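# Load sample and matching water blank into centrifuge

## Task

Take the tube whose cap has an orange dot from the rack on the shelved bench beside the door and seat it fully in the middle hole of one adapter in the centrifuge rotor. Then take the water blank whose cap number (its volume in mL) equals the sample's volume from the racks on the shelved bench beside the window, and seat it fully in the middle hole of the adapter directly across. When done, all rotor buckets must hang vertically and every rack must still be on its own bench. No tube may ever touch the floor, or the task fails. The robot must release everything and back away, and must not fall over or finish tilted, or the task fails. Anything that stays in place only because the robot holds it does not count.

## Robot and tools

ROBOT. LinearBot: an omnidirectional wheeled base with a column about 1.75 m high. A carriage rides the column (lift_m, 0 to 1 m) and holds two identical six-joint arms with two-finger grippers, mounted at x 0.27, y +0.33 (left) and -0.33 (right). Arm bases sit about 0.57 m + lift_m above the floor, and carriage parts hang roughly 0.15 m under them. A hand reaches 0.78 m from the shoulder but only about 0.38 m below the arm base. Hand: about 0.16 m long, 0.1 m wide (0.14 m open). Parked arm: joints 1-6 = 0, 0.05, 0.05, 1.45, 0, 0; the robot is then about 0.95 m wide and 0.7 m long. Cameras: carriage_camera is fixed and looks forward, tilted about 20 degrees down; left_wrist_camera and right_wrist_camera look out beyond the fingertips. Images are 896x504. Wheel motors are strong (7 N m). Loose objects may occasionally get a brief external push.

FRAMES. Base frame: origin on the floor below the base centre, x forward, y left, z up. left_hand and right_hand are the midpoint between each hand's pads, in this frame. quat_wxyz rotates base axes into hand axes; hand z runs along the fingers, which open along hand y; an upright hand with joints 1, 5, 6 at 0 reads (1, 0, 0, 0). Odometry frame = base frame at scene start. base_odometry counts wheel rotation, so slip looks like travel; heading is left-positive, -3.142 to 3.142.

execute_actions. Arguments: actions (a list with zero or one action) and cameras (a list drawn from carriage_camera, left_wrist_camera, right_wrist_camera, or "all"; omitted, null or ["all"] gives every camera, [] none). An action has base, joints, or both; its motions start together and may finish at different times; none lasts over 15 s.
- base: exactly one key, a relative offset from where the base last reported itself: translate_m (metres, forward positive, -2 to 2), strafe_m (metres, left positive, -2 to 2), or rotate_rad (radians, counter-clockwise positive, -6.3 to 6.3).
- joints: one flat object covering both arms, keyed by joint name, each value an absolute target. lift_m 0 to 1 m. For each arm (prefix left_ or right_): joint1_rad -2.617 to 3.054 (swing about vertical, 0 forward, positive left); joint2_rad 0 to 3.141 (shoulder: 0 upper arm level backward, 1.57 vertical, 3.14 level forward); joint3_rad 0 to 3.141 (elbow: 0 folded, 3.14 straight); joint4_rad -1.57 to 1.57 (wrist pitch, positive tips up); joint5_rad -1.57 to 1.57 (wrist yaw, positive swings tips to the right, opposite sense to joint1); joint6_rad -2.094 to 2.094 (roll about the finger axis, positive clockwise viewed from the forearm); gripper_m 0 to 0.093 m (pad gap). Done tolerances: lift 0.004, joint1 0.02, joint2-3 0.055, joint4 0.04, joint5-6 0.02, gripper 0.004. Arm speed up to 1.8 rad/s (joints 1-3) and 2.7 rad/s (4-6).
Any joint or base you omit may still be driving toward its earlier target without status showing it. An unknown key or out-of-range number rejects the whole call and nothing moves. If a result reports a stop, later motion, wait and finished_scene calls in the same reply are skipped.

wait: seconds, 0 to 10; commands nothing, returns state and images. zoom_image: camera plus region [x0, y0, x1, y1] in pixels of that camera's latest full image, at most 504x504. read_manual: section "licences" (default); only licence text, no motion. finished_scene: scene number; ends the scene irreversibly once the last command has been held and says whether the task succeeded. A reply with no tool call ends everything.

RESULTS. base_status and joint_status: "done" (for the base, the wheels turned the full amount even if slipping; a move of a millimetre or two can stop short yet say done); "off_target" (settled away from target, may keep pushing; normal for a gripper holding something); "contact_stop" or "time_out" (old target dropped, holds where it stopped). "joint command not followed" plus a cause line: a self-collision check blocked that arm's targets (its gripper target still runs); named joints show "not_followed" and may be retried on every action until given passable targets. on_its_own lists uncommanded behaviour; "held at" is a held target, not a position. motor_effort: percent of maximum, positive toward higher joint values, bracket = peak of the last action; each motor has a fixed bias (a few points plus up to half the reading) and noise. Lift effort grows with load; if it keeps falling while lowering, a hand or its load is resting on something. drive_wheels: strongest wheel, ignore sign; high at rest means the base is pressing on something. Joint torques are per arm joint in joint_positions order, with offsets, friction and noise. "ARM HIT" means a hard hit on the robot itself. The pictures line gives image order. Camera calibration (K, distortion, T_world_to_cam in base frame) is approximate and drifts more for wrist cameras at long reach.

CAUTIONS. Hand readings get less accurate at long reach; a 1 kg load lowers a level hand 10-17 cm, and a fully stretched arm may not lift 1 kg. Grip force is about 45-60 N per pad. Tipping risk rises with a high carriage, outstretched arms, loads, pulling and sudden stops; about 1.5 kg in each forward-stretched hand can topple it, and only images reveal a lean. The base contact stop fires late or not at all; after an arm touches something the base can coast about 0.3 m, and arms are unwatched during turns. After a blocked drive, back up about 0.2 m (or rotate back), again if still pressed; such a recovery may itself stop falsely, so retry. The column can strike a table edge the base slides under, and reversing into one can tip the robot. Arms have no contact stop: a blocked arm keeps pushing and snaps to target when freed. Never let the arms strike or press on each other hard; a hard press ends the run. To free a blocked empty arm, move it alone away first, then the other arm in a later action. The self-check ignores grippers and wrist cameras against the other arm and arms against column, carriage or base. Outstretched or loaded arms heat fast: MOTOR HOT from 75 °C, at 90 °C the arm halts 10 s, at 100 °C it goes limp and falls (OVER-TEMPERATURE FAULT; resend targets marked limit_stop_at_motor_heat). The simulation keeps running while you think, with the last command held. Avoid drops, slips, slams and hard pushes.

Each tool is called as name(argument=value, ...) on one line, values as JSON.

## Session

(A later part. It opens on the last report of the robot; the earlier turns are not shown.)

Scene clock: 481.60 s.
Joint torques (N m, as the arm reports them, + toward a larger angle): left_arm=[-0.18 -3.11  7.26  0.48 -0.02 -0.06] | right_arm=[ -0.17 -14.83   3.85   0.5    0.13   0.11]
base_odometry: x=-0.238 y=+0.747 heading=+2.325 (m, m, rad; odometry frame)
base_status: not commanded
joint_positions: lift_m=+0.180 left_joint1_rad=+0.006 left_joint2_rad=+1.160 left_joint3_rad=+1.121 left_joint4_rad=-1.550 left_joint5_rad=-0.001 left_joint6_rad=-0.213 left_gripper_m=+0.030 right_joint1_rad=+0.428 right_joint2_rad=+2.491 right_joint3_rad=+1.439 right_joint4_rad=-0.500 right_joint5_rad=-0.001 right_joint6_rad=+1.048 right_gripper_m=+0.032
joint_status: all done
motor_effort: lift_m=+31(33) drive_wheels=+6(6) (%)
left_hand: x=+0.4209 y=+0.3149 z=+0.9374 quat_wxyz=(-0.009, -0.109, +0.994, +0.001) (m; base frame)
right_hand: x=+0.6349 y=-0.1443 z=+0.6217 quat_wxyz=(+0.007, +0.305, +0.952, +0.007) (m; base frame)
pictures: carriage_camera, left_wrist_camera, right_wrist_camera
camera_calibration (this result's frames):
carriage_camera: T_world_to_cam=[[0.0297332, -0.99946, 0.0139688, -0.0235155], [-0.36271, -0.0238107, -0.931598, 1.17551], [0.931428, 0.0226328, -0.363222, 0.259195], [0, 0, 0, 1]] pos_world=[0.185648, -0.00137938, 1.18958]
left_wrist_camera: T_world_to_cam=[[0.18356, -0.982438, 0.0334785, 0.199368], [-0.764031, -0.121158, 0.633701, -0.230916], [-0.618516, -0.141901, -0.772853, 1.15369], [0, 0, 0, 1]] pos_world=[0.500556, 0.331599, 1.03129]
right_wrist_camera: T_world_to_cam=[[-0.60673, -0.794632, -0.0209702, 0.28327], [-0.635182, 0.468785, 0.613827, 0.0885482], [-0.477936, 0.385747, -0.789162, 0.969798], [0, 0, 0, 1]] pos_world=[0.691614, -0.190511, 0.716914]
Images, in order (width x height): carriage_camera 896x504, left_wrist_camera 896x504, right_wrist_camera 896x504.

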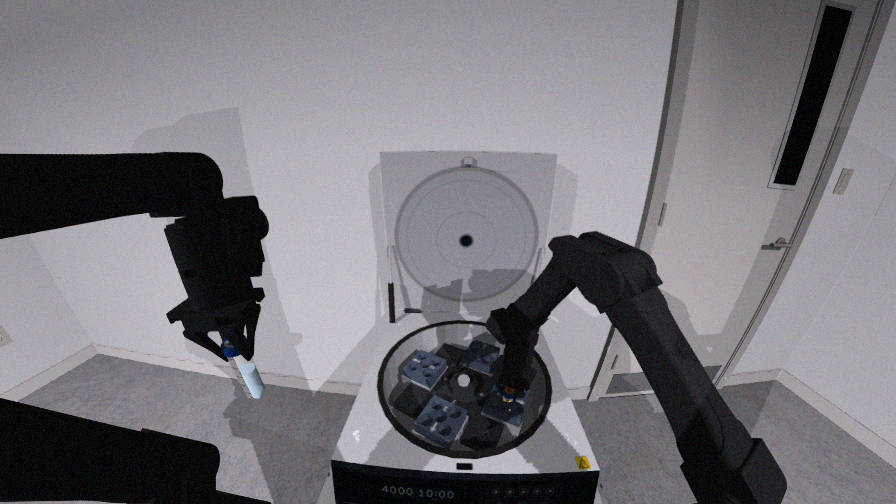

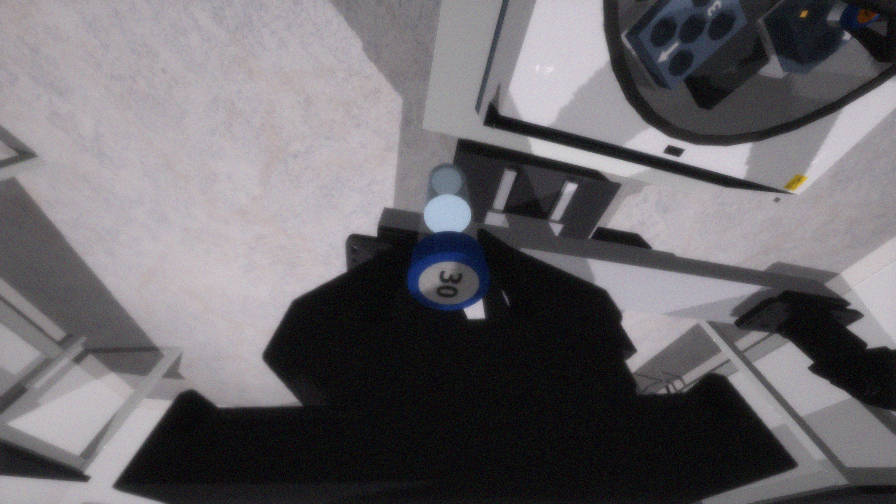

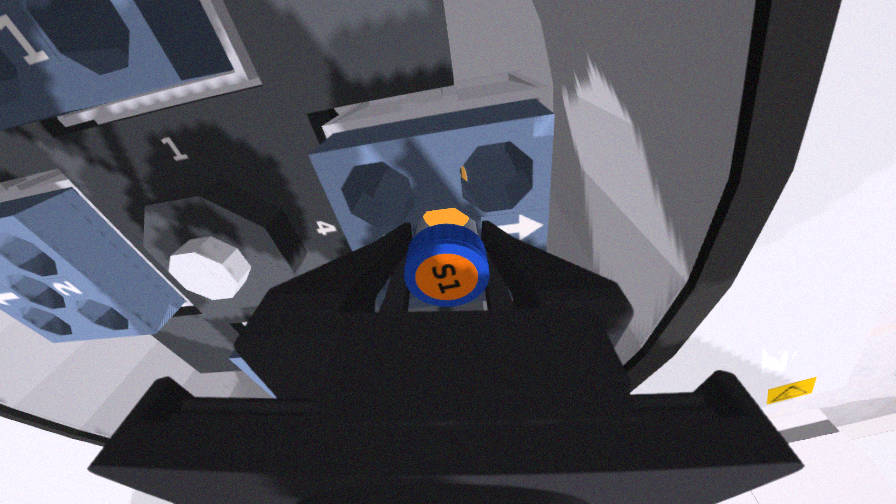

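execute_actions(actions=[{"joints": {"lift_m": 0.186, "right_gripper_m": 0.055}}], cameras=["right_wrist_camera"])

execute_actions(actions=[{"joints": {"lift_m": 0.30}}])

Scene clock: 485.50 s.
Joint torques (N m, as the arm reports them, + toward a larger angle): left_arm=[-0.12 -3.16  7.29  0.47 -0.02 -0.07] | right_arm=[ -0.09 -15.05   3.87   0.51   0.13   0.11]
base_odometry: x=-0.238 y=+0.747 heading=+2.325 (m, m, rad; odometry frame)
base_status: not commanded
joint_positions: lift_m=+0.186 left_joint1_rad=+0.006 left_joint2_rad=+1.160 left_joint3_rad=+1.121 left_joint4_rad=-1.550 left_joint5_rad=-0.001 left_joint6_rad=-0.213 left_gripper_m=+0.030 right_joint1_rad=+0.428 right_joint2_rad=+2.492 right_joint3_rad=+1.439 right_joint4_rad=-0.496 right_joint5_rad=-0.001 right_joint6_rad=+1.048 right_gripper_m=+0.055
joint_status: all done
motor_effort: lift_m=+39(47) drive_wheels=+5(5) (%)
left_hand: x=+0.4210 y=+0.3149 z=+0.9429 quat_wxyz=(-0.009, -0.109, +0.994, +0.001) (m; base frame)
right_hand: x=+0.6354 y=-0.1441 z=+0.6268 quat_wxyz=(+0.007, +0.305, +0.952, +0.007) (m; base frame)
pictures: right_wrist_camera
camera_calibration (this result's frames):
right_wrist_camera: T_world_to_cam=[[-0.606684, -0.794611, -0.0229888, 0.285088], [-0.636459, 0.468202, 0.612949, 0.0869163], [-0.476292, 0.386498, -0.789788, 0.973406], [0, 0, 0, 1]] pos_world=[0.691903, -0.190379, 0.722063]
Images, in order (width x height): right_wrist_camera 896x504.

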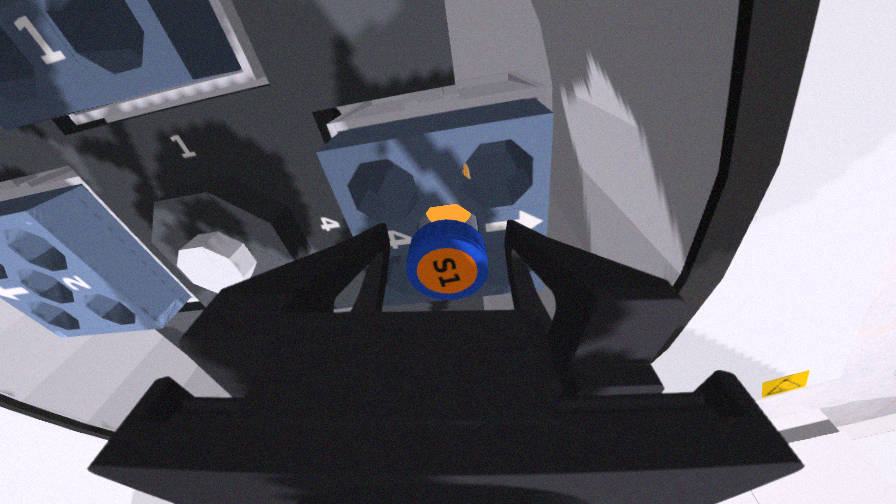

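Scene clock: 486.50 s.
Joint torques (N m, as the arm reports them, + toward a larger angle): left_arm=[-0.09 -3.17  7.3   0.45 -0.02 -0.07] | right_arm=[  0.07 -15.37   3.68   0.49   0.13   0.12]
base_odometry: x=-0.238 y=+0.747 heading=+2.325 (m, m, rad; odometry frame)
base_status: not commanded
joint_positions: lift_m=+0.300 left_joint1_rad=+0.006 left_joint2_rad=+1.160 left_joint3_rad=+1.121 left_joint4_rad=-1.550 left_joint5_rad=-0.001 left_joint6_rad=-0.213 left_gripper_m=+0.030 right_joint1_rad=+0.428 right_joint2_rad=+2.495 right_joint3_rad=+1.439 right_joint4_rad=-0.496 right_joint5_rad=-0.001 right_joint6_rad=+1.048 right_gripper_m=+0.055
joint_status: all done
motor_effort: lift_m=+39(47) drive_wheels=+6(4) (%)
left_hand: x=+0.4210 y=+0.3149 z=+1.0569 quat_wxyz=(-0.009, -0.109, +0.994, +0.001) (m; base frame)
right_hand: x=+0.6348 y=-0.1444 z=+0.7396 quat_wxyz=(+0.007, +0.305, +0.952, +0.006) (m; base frame)
pictures: carriage_camera, left_wrist_camera, right_wrist_camera
camera_calibration (this result's frames):
carriage_camera: T_world_to_cam=[[0.0297332, -0.99946, 0.0139688, -0.0251843], [-0.36271, -0.0238107, -0.931598, 1.2868], [0.931428, 0.0226328, -0.363222, 0.302587], [0, 0, 0, 1]] pos_world=[0.185648, -0.00137938, 1.30904]
left_wrist_camera: T_world_to_cam=[[0.183547, -0.982438, 0.0335465, 0.195285], [-0.764273, -0.121159, 0.63341, -0.306138], [-0.618221, -0.141899, -0.773089, 1.2462], [0, 0, 0, 1]] pos_world=[0.500614, 0.3316, 1.15079]
right_wrist_camera: T_world_to_cam=[[-0.606732, -0.794635, -0.0207906, 0.28549], [-0.635276, 0.469003, 0.613564, 0.0164981], [-0.477808, 0.385477, -0.789371, 1.06285], [0, 0, 0, 1]] pos_world=[0.691534, -0.19058, 0.834794]
Images, in order (width x height): carriage_camera 896x504, left_wrist_camera 896x504, right_wrist_camera 896x504.

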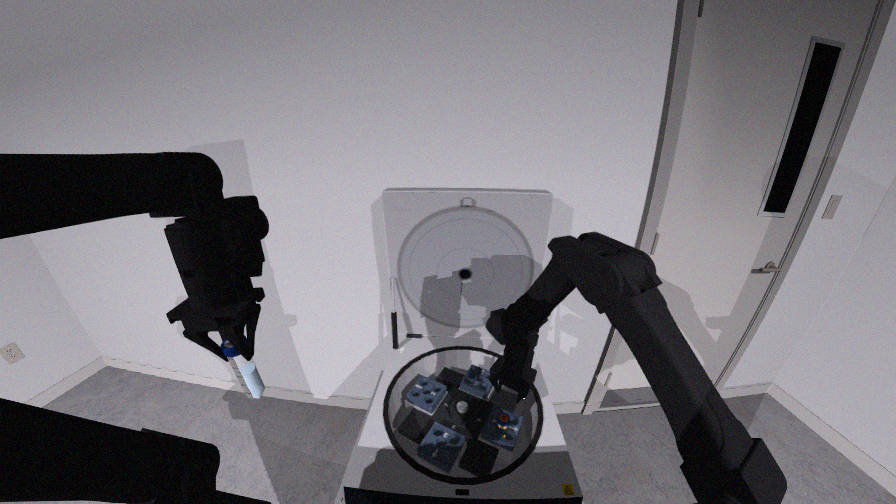

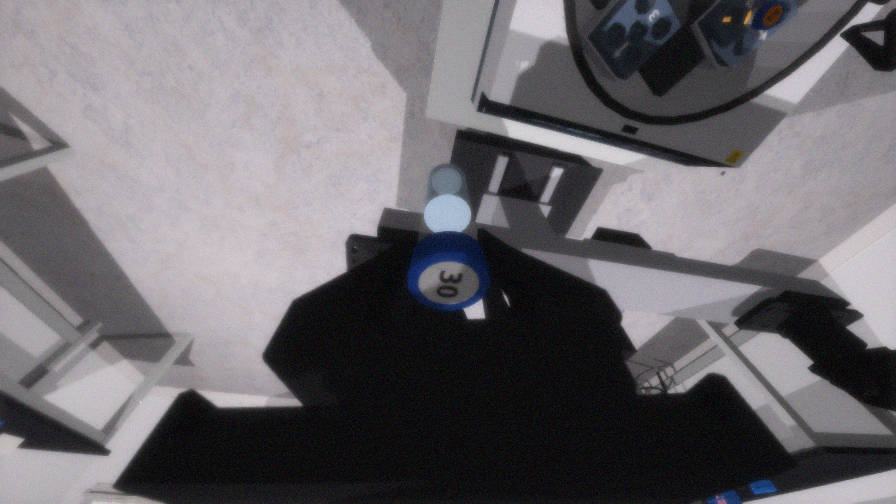

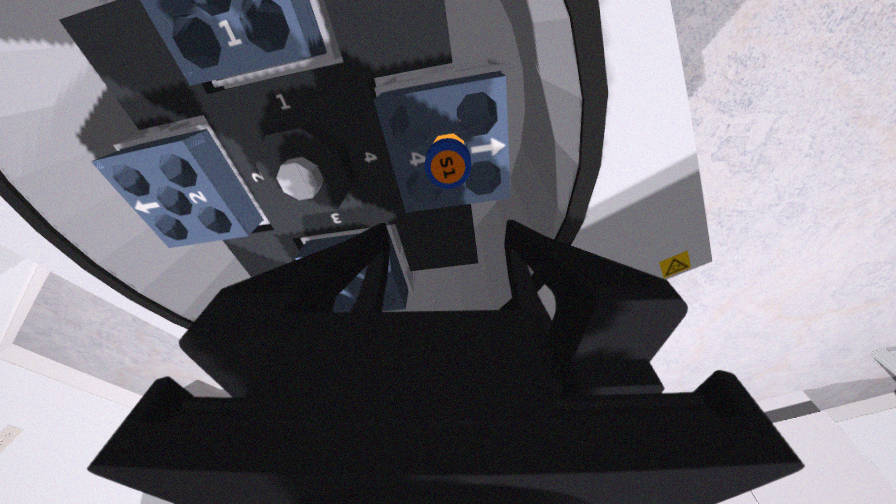

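zoom_image(camera="right_wrist_camera", region=[80, 40, 540, 280])

Region (80, 40, 540, 280) of right_wrist_camera's 896x504 image, scaled by 1.096, with more detail than that image has; it fills the top 263 rows of this view, and the rest is white.

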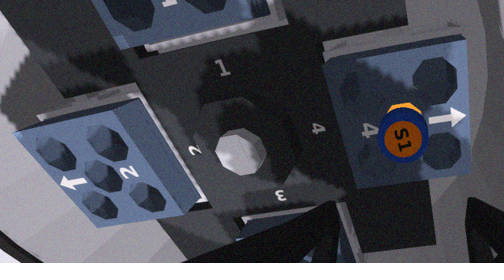

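execute_actions(actions=[{"base": {"strafe_m": -0.226}, "joints": {"lift_m": 0.34, "right_joint1_rad": 0.0, "right_joint2_rad": 0.05, "right_joint3_rad": 0.05, "right_joint4_rad": 1.45, "right_joint5_rad": 0.0, "right_joint6_rad": 0.0, "left_joint1_rad": 0.0, "left_joint2_rad": 2.0, "left_joint3_rad": 1.6, "left_joint4_rad": -1.17, "left_joint5_rad": 0.0, "left_joint6_rad": 0.0}}], cameras=["carriage_camera", "left_wrist_camera"])

Scene clock: 535.33 s.
Joint torques (N m, as the arm reports them, + toward a larger angle): left_arm=[  0.18 -11.38   8.63   0.37   0.     0.02] | right_arm=[ 0.08  3.87  3.44 -0.25  0.01 -0.02]
base_odometry: x=-0.074 y=+0.902 heading=+2.325 (m, m, rad; odometry frame)
base_status: done
joint_positions: lift_m=+0.340 left_joint1_rad=+0.000 left_joint2_rad=+2.007 left_joint3_rad=+1.575 left_joint4_rad=-1.160 left_joint5_rad=-0.001 left_joint6_rad=-0.004 left_gripper_m=+0.030 right_joint1_rad=-0.002 right_joint2_rad=+0.065 right_joint3_rad=+0.076 right_joint4_rad=+1.454 right_joint5_rad=+0.002 right_joint6_rad=+0.008 right_gripper_m=+0.055
joint_status: all done
motor_effort: lift_m=+39(49) drive_wheels=+4(14) (%)
left_hand: x=+0.6375 y=+0.3140 z=+0.9958 quat_wxyz=(-0.011, -0.002, +1.000, +0.000) (m; base frame)
right_hand: x=+0.2904 y=-0.3144 z=+1.3746 quat_wxyz=(+0.999, +0.001, +0.053, +0.003) (m; base frame)
pictures: carriage_camera, left_wrist_camera
camera_calibration (this result's frames):
carriage_camera: T_world_to_cam=[[0.0297332, -0.99946, 0.0139688, -0.025744], [-0.36271, -0.0238107, -0.931598, 1.32413], [0.931428, 0.0226328, -0.363222, 0.317141], [0, 0, 0, 1]] pos_world=[0.185648, -0.00137938, 1.34911]
left_wrist_camera: T_world_to_cam=[[-0.0294776, -0.998871, 0.0372578, 0.293943], [-0.769801, 0.0464623, 0.636591, -0.15438], [-0.637603, -0.00991596, -0.770301, 1.30085], [0, 0, 0, 1]] pos_world=[0.719248, 0.313683, 1.08937]
Images, in order (width x height): carriage_camera 896x504, left_wrist_camera 896x504.

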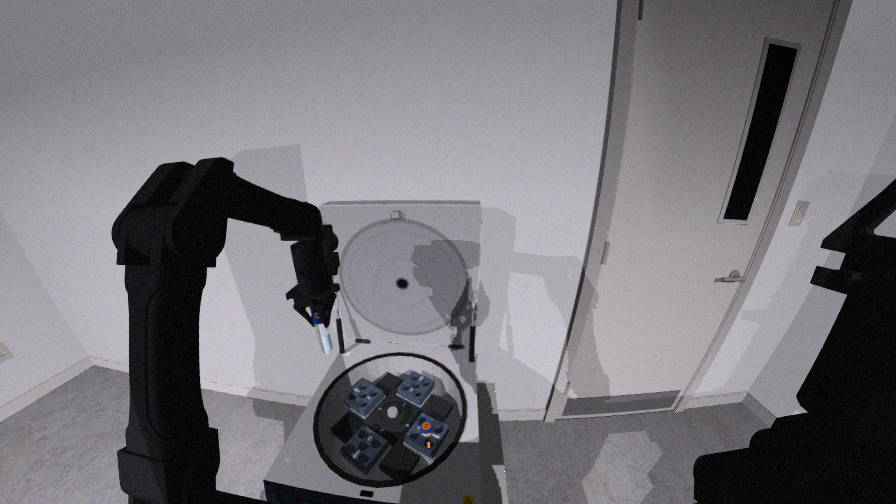

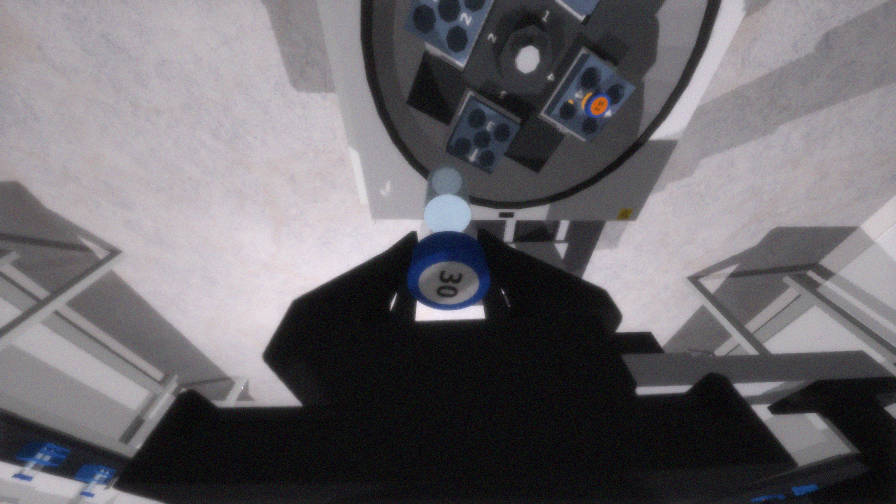

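execute_actions(actions=[{"joints": {"left_joint2_rad": 2.772, "left_joint3_rad": 2.085, "left_joint4_rad": -0.865}}], cameras=["carriage_camera", "left_wrist_camera"])

Scene clock: 538.17 s.
Joint torques (N m, as the arm reports them, + toward a larger angle): left_arm=[  0.22 -17.     8.35   0.46  -0.01   0.  ] | right_arm=[ 0.07  3.74  3.45 -0.24  0.04 -0.05]
base_odometry: x=-0.074 y=+0.902 heading=+2.325 (m, m, rad; odometry frame)
base_status: not commanded
joint_positions: lift_m=+0.340 left_joint1_rad=+0.000 left_joint2_rad=+2.790 left_joint3_rad=+2.056 left_joint4_rad=-0.868 left_joint5_rad=-0.001 left_joint6_rad=-0.004 left_gripper_m=+0.030 right_joint1_rad=-0.002 right_joint2_rad=+0.065 right_joint3_rad=+0.076 right_joint4_rad=+1.454 right_joint5_rad=+0.002 right_joint6_rad=+0.008 right_gripper_m=+0.055
joint_status: all done
motor_effort: lift_m=+40(38) drive_wheels=+3(3) (%)
left_hand: x=+0.7461 y=+0.3140 z=+0.7760 quat_wxyz=(-0.015, -0.002, +1.000, +0.000) (m; base frame)
right_hand: x=+0.2904 y=-0.3144 z=+1.3746 quat_wxyz=(+0.999, +0.001, +0.053, +0.003) (m; base frame)
pictures: carriage_camera, left_wrist_camera
camera_calibration (this result's frames):
carriage_camera: T_world_to_cam=[[0.0297332, -0.99946, 0.0139688, -0.025744], [-0.36271, -0.0238107, -0.931598, 1.32413], [0.931428, 0.0226328, -0.363222, 0.317141], [0, 0, 0, 1]] pos_world=[0.185648, -0.00137938, 1.34911]
left_wrist_camera: T_world_to_cam=[[-0.0291209, -0.998871, 0.0375353, 0.304833], [-0.763695, 0.0464611, 0.643904, 0.058958], [-0.64492, -0.00991448, -0.764185, 1.20141], [0, 0, 0, 1]] pos_world=[0.828718, 0.313661, 0.868696]
Images, in order (width x height): carriage_camera 896x504, left_wrist_camera 896x504.

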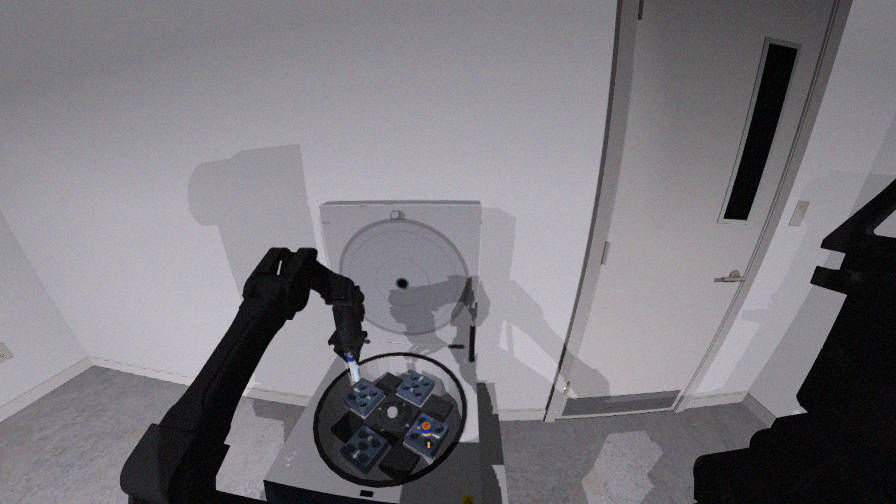

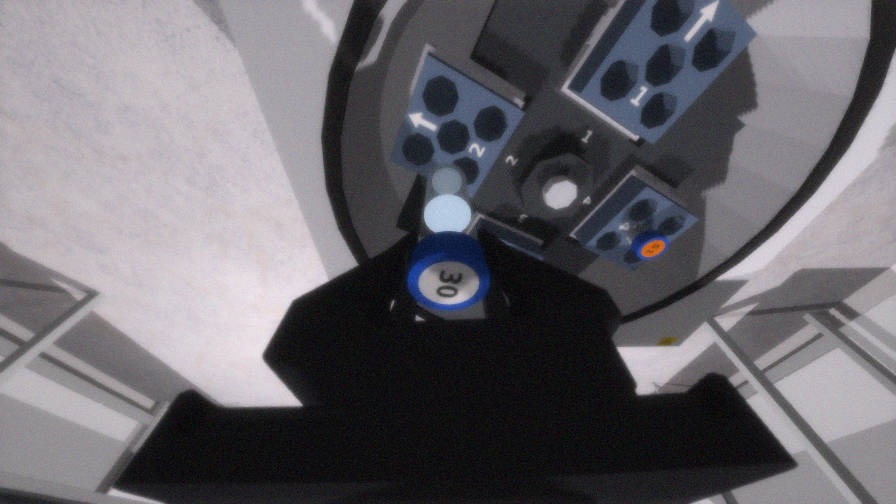

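execute_actions(actions=[{"base": {"strafe_m": -0.008}, "joints": {"left_joint4_rad": -0.833, "lift_m": 0.30}}], cameras=["left_wrist_camera"])

zoom_image(camera="left_wrist_camera", region=[350, 60, 550, 300])

Scene clock: 553.23 s.
Joint torques (N m, as the arm reports them, + toward a larger angle): left_arm=[  0.26 -16.35   8.18   0.58  -0.03   0.  ] | right_arm=[ 0.11  3.94  4.08 -0.2   0.02  0.  ]
base_odometry: x=-0.068 y=+0.908 heading=+2.325 (m, m, rad; odometry frame)
base_status: done
joint_positions: lift_m=+0.300 left_joint1_rad=-0.001 left_joint2_rad=+2.781 left_joint3_rad=+2.059 left_joint4_rad=-0.836 left_joint5_rad=-0.001 left_joint6_rad=-0.004 left_gripper_m=+0.030 right_joint1_rad=-0.002 right_joint2_rad=+0.065 right_joint3_rad=+0.067 right_joint4_rad=+1.454 right_joint5_rad=+0.002 right_joint6_rad=+0.008 right_gripper_m=+0.055
joint_status: all done
motor_effort: lift_m=+33(34) drive_wheels=+3(14) (%)
left_hand: x=+0.7575 y=+0.3136 z=+0.7412 quat_wxyz=(+0.007, -0.002, +1.000, +0.000) (m; base frame)
right_hand: x=+0.2932 y=-0.3143 z=+1.3326 quat_wxyz=(+0.998, +0.001, +0.057, +0.003) (m; base frame)
pictures: left_wrist_camera
camera_calibration (this result's frames):
left_wrist_camera: T_world_to_cam=[[-0.0315013, -0.998847, 0.036231, 0.308855], [-0.791163, 0.0470703, 0.609791, 0.135978], [-0.610794, -0.00945541, -0.791733, 1.17658], [0, 0, 0, 1]] pos_world=[0.835956, 0.313223, 0.837427]
Images, in order (width x height): left_wrist_camera 896x504.

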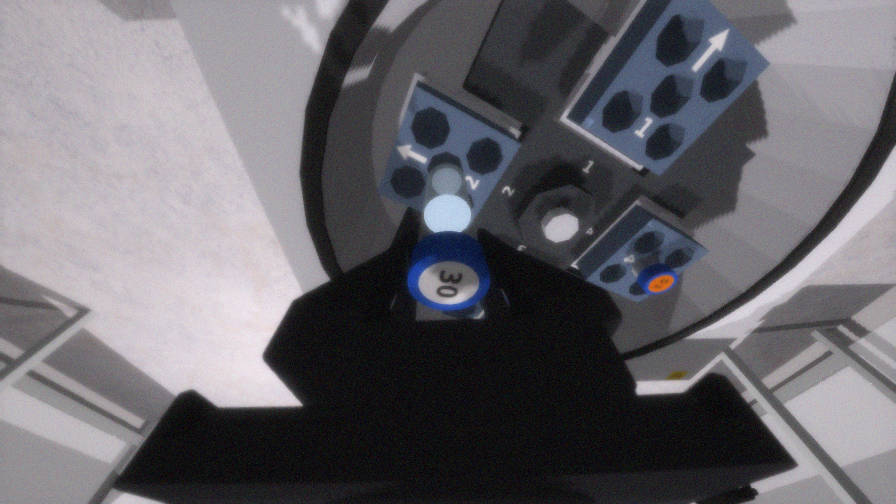

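Region (350, 60, 550, 300) of left_wrist_camera's 896x504 image, scaled by 2.100, with more detail than that image has.

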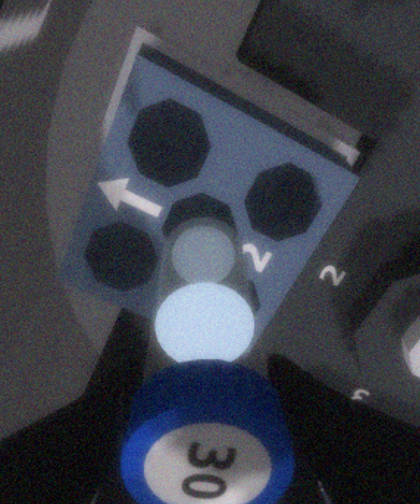

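execute_actions(actions=[{"joints": {"left_joint4_rad": -0.852, "lift_m": 0.283}}], cameras=["left_wrist_camera"])

zoom_image(camera="left_wrist_camera", region=[350, 60, 550, 300])

Scene clock: 565.83 s.
Joint torques (N m, as the arm reports them, + toward a larger angle): left_arm=[  0.24 -16.62   8.22   0.47  -0.04   0.01] | right_arm=[ 0.07  3.59  4.08 -0.2   0.   -0.02]
base_odometry: x=-0.068 y=+0.908 heading=+2.325 (m, m, rad; odometry frame)
base_status: not commanded
joint_positions: lift_m=+0.283 left_joint1_rad=-0.001 left_joint2_rad=+2.782 left_joint3_rad=+2.059 left_joint4_rad=-0.849 left_joint5_rad=-0.001 left_joint6_rad=-0.004 left_gripper_m=+0.030 right_joint1_rad=-0.002 right_joint2_rad=+0.065 right_joint3_rad=+0.066 right_joint4_rad=+1.454 right_joint5_rad=+0.002 right_joint6_rad=+0.008 right_gripper_m=+0.055
joint_status: all done
motor_effort: lift_m=+33(34) drive_wheels=+2(5) (%)
left_hand: x=+0.7541 y=+0.3136 z=+0.7236 quat_wxyz=(+0.000, -0.002, +1.000, +0.000) (m; base frame)
right_hand: x=+0.2935 y=-0.3143 z=+1.3154 quat_wxyz=(+0.998, +0.001, +0.058, +0.003) (m; base frame)
pictures: left_wrist_camera
camera_calibration (this result's frames):
left_wrist_camera: T_world_to_cam=[[-0.0310009, -0.998847, 0.0366469, 0.308708], [-0.782714, 0.0470621, 0.620599, 0.129788], [-0.621609, -0.00944496, -0.783271, 1.16264], [0, 0, 0, 1]] pos_world=[0.833867, 0.313225, 0.818806]
Images, in order (width x height): left_wrist_camera 896x504.

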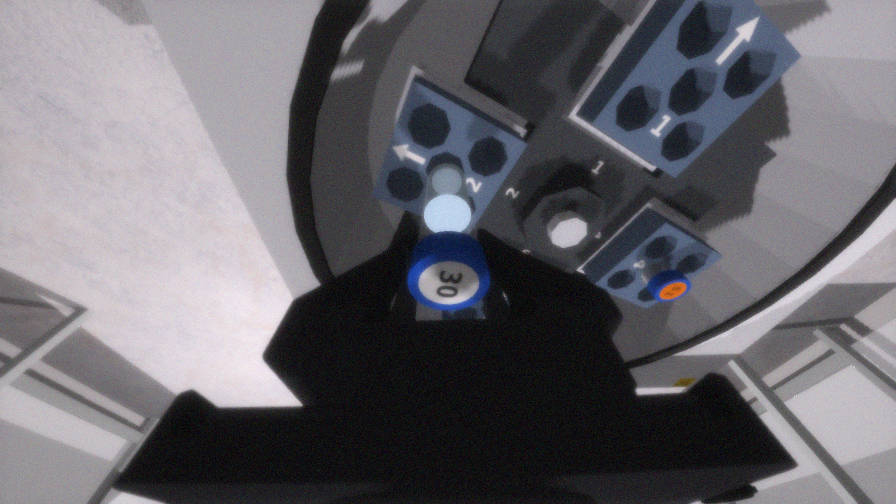

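Region (350, 60, 550, 300) of left_wrist_camera's 896x504 image, scaled by 2.100, with more detail than that image has.

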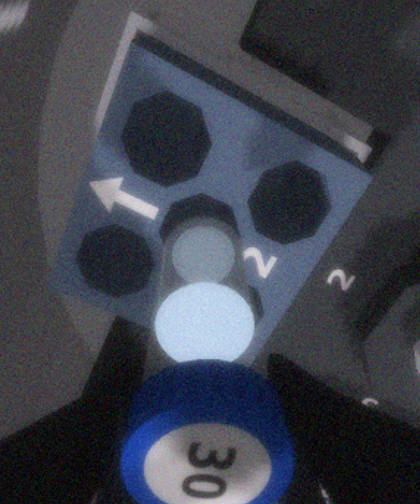

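execute_actions(actions=[{"joints": {"lift_m": 0.25}}], cameras=["left_wrist_camera"])

zoom_image(camera="left_wrist_camera", region=[350, 60, 550, 300])

Scene clock: 571.57 s.
Joint torques (N m, as the arm reports them, + toward a larger angle): left_arm=[  0.15 -16.38   8.26   0.53   0.01   0.01] | right_arm=[ 0.11  3.78  4.06 -0.23  0.02 -0.03]
base_odometry: x=-0.068 y=+0.908 heading=+2.325 (m, m, rad; odometry frame)
base_status: not commanded
joint_positions: lift_m=+0.250 left_joint1_rad=-0.001 left_joint2_rad=+2.783 left_joint3_rad=+2.059 left_joint4_rad=-0.856 left_joint5_rad=-0.002 left_joint6_rad=-0.004 left_gripper_m=+0.030 right_joint1_rad=-0.002 right_joint2_rad=+0.065 right_joint3_rad=+0.066 right_joint4_rad=+1.453 right_joint5_rad=+0.002 right_joint6_rad=+0.008 right_gripper_m=+0.055
joint_status: all done
motor_effort: lift_m=+33(33) drive_wheels=+4(2) (%)
left_hand: x=+0.7521 y=+0.3138 z=+0.6904 quat_wxyz=(-0.004, -0.002, +1.000, +0.001) (m; base frame)
right_hand: x=+0.2936 y=-0.3143 z=+1.2823 quat_wxyz=(+0.998, +0.001, +0.058, +0.003) (m; base frame)
pictures: left_wrist_camera
camera_calibration (this result's frames):
left_wrist_camera: T_world_to_cam=[[-0.0307162, -0.998889, 0.0357432, 0.310484], [-0.777718, 0.0463476, 0.626903, 0.140936], [-0.627863, -0.00854208, -0.778277, 1.1364], [0, 0, 0, 1]] pos_world=[0.832648, 0.313314, 0.784983]
Images, in order (width x height): left_wrist_camera 896x504.

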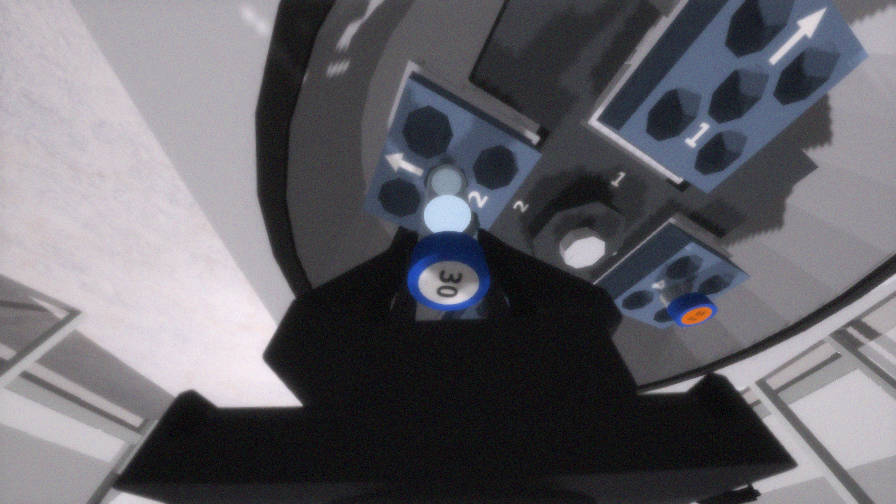

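Region (350, 60, 550, 300) of left_wrist_camera's 896x504 image, scaled by 2.100, with more detail than that image has.

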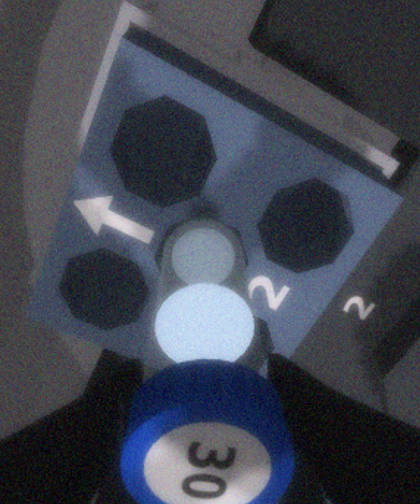

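execute_actions(actions=[{"base": {"translate_m": -0.004}, "joints": {"lift_m": 0.225}}], cameras=["left_wrist_camera"])

Scene clock: 576.23 s.
Joint torques (N m, as the arm reports them, + toward a larger angle): left_arm=[  0.23 -16.1    8.18   0.5    0.01   0.01] | right_arm=[ 0.06  3.73  4.2  -0.18  0.03 -0.03]
base_odometry: x=-0.065 y=+0.905 heading=+2.325 (m, m, rad; odometry frame)
base_status: done
joint_positions: lift_m=+0.225 left_joint1_rad=-0.001 left_joint2_rad=+2.780 left_joint3_rad=+2.059 left_joint4_rad=-0.854 left_joint5_rad=-0.002 left_joint6_rad=-0.004 left_gripper_m=+0.030 right_joint1_rad=-0.002 right_joint2_rad=+0.065 right_joint3_rad=+0.066 right_joint4_rad=+1.452 right_joint5_rad=+0.002 right_joint6_rad=+0.008 right_gripper_m=+0.055
joint_status: all done
motor_effort: lift_m=+33(34) drive_wheels=+1(4) (%)
left_hand: x=+0.7534 y=+0.3138 z=+0.6667 quat_wxyz=(-0.002, -0.002, +1.000, +0.001) (m; base frame)
right_hand: x=+0.2939 y=-0.3143 z=+1.2574 quat_wxyz=(+0.998, +0.001, +0.059, +0.003) (m; base frame)
pictures: left_wrist_camera
camera_calibration (this result's frames):
left_wrist_camera: T_world_to_cam=[[-0.0308931, -0.998889, 0.0355953, 0.311601], [-0.780817, 0.0463506, 0.623038, 0.1617], [-0.623995, -0.00854582, -0.781381, 1.11792], [0, 0, 0, 1]] pos_world=[0.833461, 0.313313, 0.761684]
Images, in order (width x height): left_wrist_camera 896x504.

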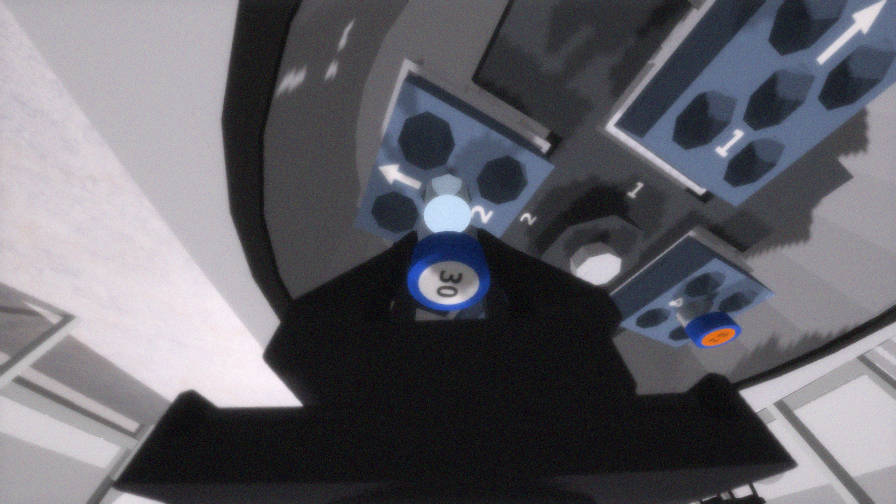

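execute_actions(actions=[{"joints": {"lift_m": 0.188}}], cameras=["left_wrist_camera"])

Scene clock: 578.27 s.
Joint torques (N m, as the arm reports them, + toward a larger angle): left_arm=[  0.29 -16.54   8.19   0.49   0.01   0.  ] | right_arm=[ 0.09  3.75  4.14 -0.18  0.02 -0.02]
base_odometry: x=-0.065 y=+0.905 heading=+2.325 (m, m, rad; odometry frame)
base_status: not commanded
joint_positions: lift_m=+0.188 left_joint1_rad=-0.001 left_joint2_rad=+2.783 left_joint3_rad=+2.059 left_joint4_rad=-0.853 left_joint5_rad=-0.002 left_joint6_rad=-0.004 left_gripper_m=+0.030 right_joint1_rad=-0.002 right_joint2_rad=+0.065 right_joint3_rad=+0.066 right_joint4_rad=+1.452 right_joint5_rad=+0.002 right_joint6_rad=+0.008 right_gripper_m=+0.055
joint_status: all done
motor_effort: lift_m=+33(35) drive_wheels=+4(1) (%)
left_hand: x=+0.7529 y=+0.3138 z=+0.6281 quat_wxyz=(-0.003, -0.002, +1.000, +0.001) (m; base frame)
right_hand: x=+0.2939 y=-0.3143 z=+1.2203 quat_wxyz=(+0.998, +0.001, +0.059, +0.003) (m; base frame)
pictures: left_wrist_camera
camera_calibration (this result's frames):
left_wrist_camera: T_world_to_cam=[[-0.0308252, -0.998889, 0.0356523, 0.312872], [-0.779627, 0.0463494, 0.624526, 0.183508], [-0.625484, -0.00854438, -0.78019, 1.08776], [0, 0, 0, 1]] pos_world=[0.833091, 0.313313, 0.722901]
Images, in order (width x height): left_wrist_camera 896x504.

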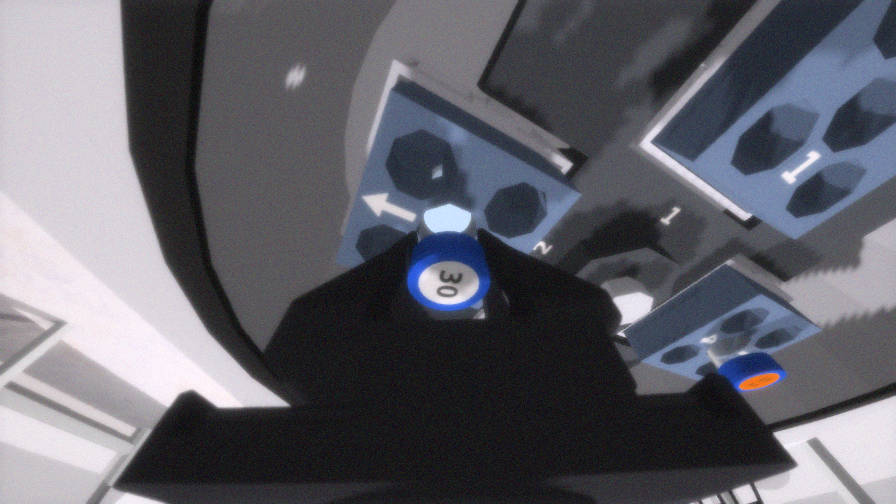

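execute_actions(actions=[{"joints": {"lift_m": 0.176}}], cameras=["left_wrist_camera"])

Scene clock: 580.27 s.
Joint torques (N m, as the arm reports them, + toward a larger angle): left_arm=[  0.23 -15.94   8.09   0.56  -0.02   0.  ] | right_arm=[ 0.15  3.71  4.13 -0.16  0.03 -0.02]
base_odometry: x=-0.065 y=+0.905 heading=+2.325 (m, m, rad; odometry frame)
base_status: not commanded
joint_positions: lift_m=+0.176 left_joint1_rad=-0.001 left_joint2_rad=+2.775 left_joint3_rad=+2.063 left_joint4_rad=-0.857 left_joint5_rad=+0.000 left_joint6_rad=-0.004 left_gripper_m=+0.030 right_joint1_rad=-0.002 right_joint2_rad=+0.065 right_joint3_rad=+0.066 right_joint4_rad=+1.452 right_joint5_rad=+0.002 right_joint6_rad=+0.008 right_gripper_m=+0.055
joint_status: all done
motor_effort: lift_m=+33(33) drive_wheels=+0(3) (%)
left_hand: x=+0.7552 y=+0.3135 z=+0.6208 quat_wxyz=(+0.001, -0.002, +1.000, +0.000) (m; base frame)
right_hand: x=+0.2939 y=-0.3143 z=+1.2084 quat_wxyz=(+0.998, +0.001, +0.059, +0.003) (m; base frame)
pictures: left_wrist_camera
camera_calibration (this result's frames):
left_wrist_camera: T_world_to_cam=[[-0.0310853, -0.998833, 0.0369591, 0.312311], [-0.784132, 0.0473001, 0.618788, 0.196621], [-0.619814, -0.00974564, -0.784688, 1.08238], [0, 0, 0, 1]] pos_world=[0.834762, 0.313195, 0.716123]
Images, in order (width x height): left_wrist_camera 896x504.

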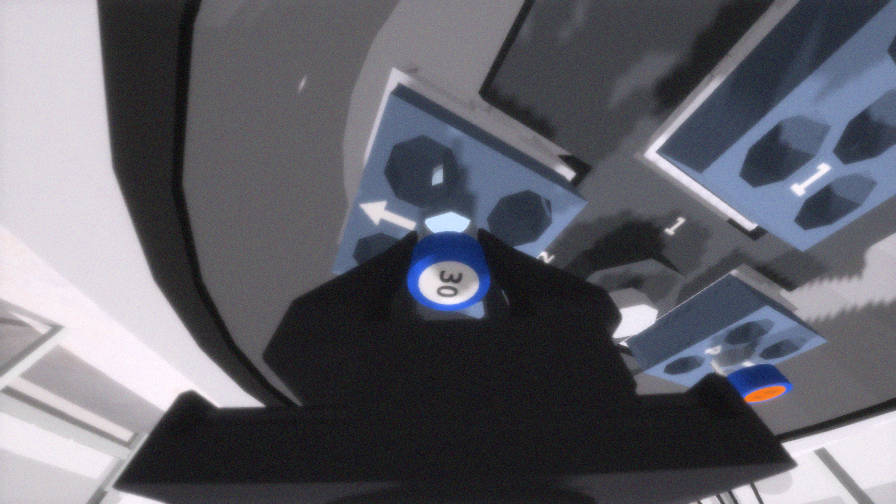

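zoom_image(camera="left_wrist_camera", region=[620, 250, 860, 430])

Region (620, 250, 860, 430) of left_wrist_camera's 896x504 image, scaled by 2.100, with more detail than that image has; it fills the top 378 rows of this view, and the rest is white.

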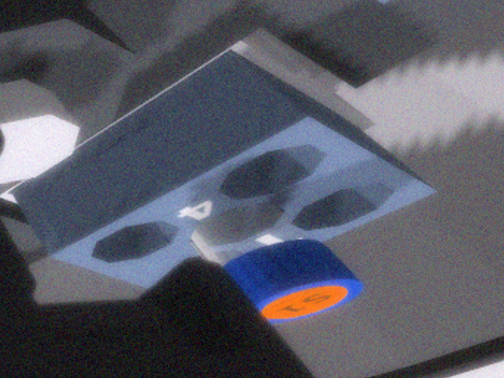

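execute_actions(actions=[{"joints": {"lift_m": 0.164}}], cameras=["left_wrist_camera"])

Scene clock: 589.83 s.
Joint torques (N m, as the arm reports them, + toward a larger angle): left_arm=[  0.22 -14.35   7.76   0.72  -0.13  -0.01] | right_arm=[ 0.12  3.74  4.21 -0.2   0.05 -0.03]
base_odometry: x=-0.065 y=+0.905 heading=+2.325 (m, m, rad; odometry frame)
base_status: not commanded
joint_positions: lift_m=+0.164 left_joint1_rad=-0.001 left_joint2_rad=+2.753 left_joint3_rad=+2.067 left_joint4_rad=-0.869 left_joint5_rad=+0.010 left_joint6_rad=-0.002 left_gripper_m=+0.030 right_joint1_rad=-0.002 right_joint2_rad=+0.065 right_joint3_rad=+0.066 right_joint4_rad=+1.451 right_joint5_rad=+0.002 right_joint6_rad=+0.008 right_gripper_m=+0.055
joint_status: all done
motor_effort: lift_m=+31(30) drive_wheels=-1(1) (%)
left_hand: x=+0.7595 y=+0.3117 z=+0.6202 quat_wxyz=(+0.008, +0.000, +1.000, -0.005) (m; base frame)
right_hand: x=+0.2940 y=-0.3143 z=+1.1965 quat_wxyz=(+0.998, +0.001, +0.059, +0.003) (m; base frame)
pictures: left_wrist_camera
camera_calibration (this result's frames):
left_wrist_camera: T_world_to_cam=[[-0.0340518, -0.998325, 0.0467782, 0.306694], [-0.792663, 0.055485, 0.60713, 0.211516], [-0.608709, -0.0164055, -0.793224, 1.08354], [0, 0, 0, 1]] pos_world=[0.837665, 0.31222, 0.716727]
Images, in order (width x height): left_wrist_camera 896x504.

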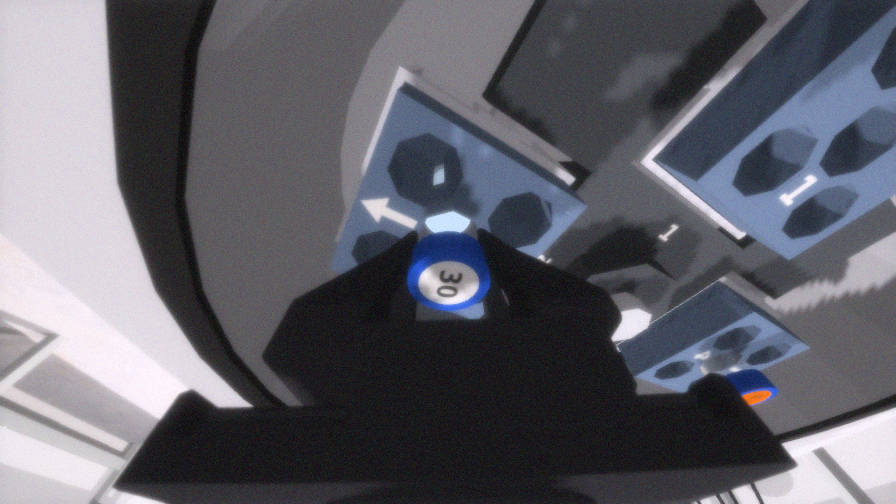

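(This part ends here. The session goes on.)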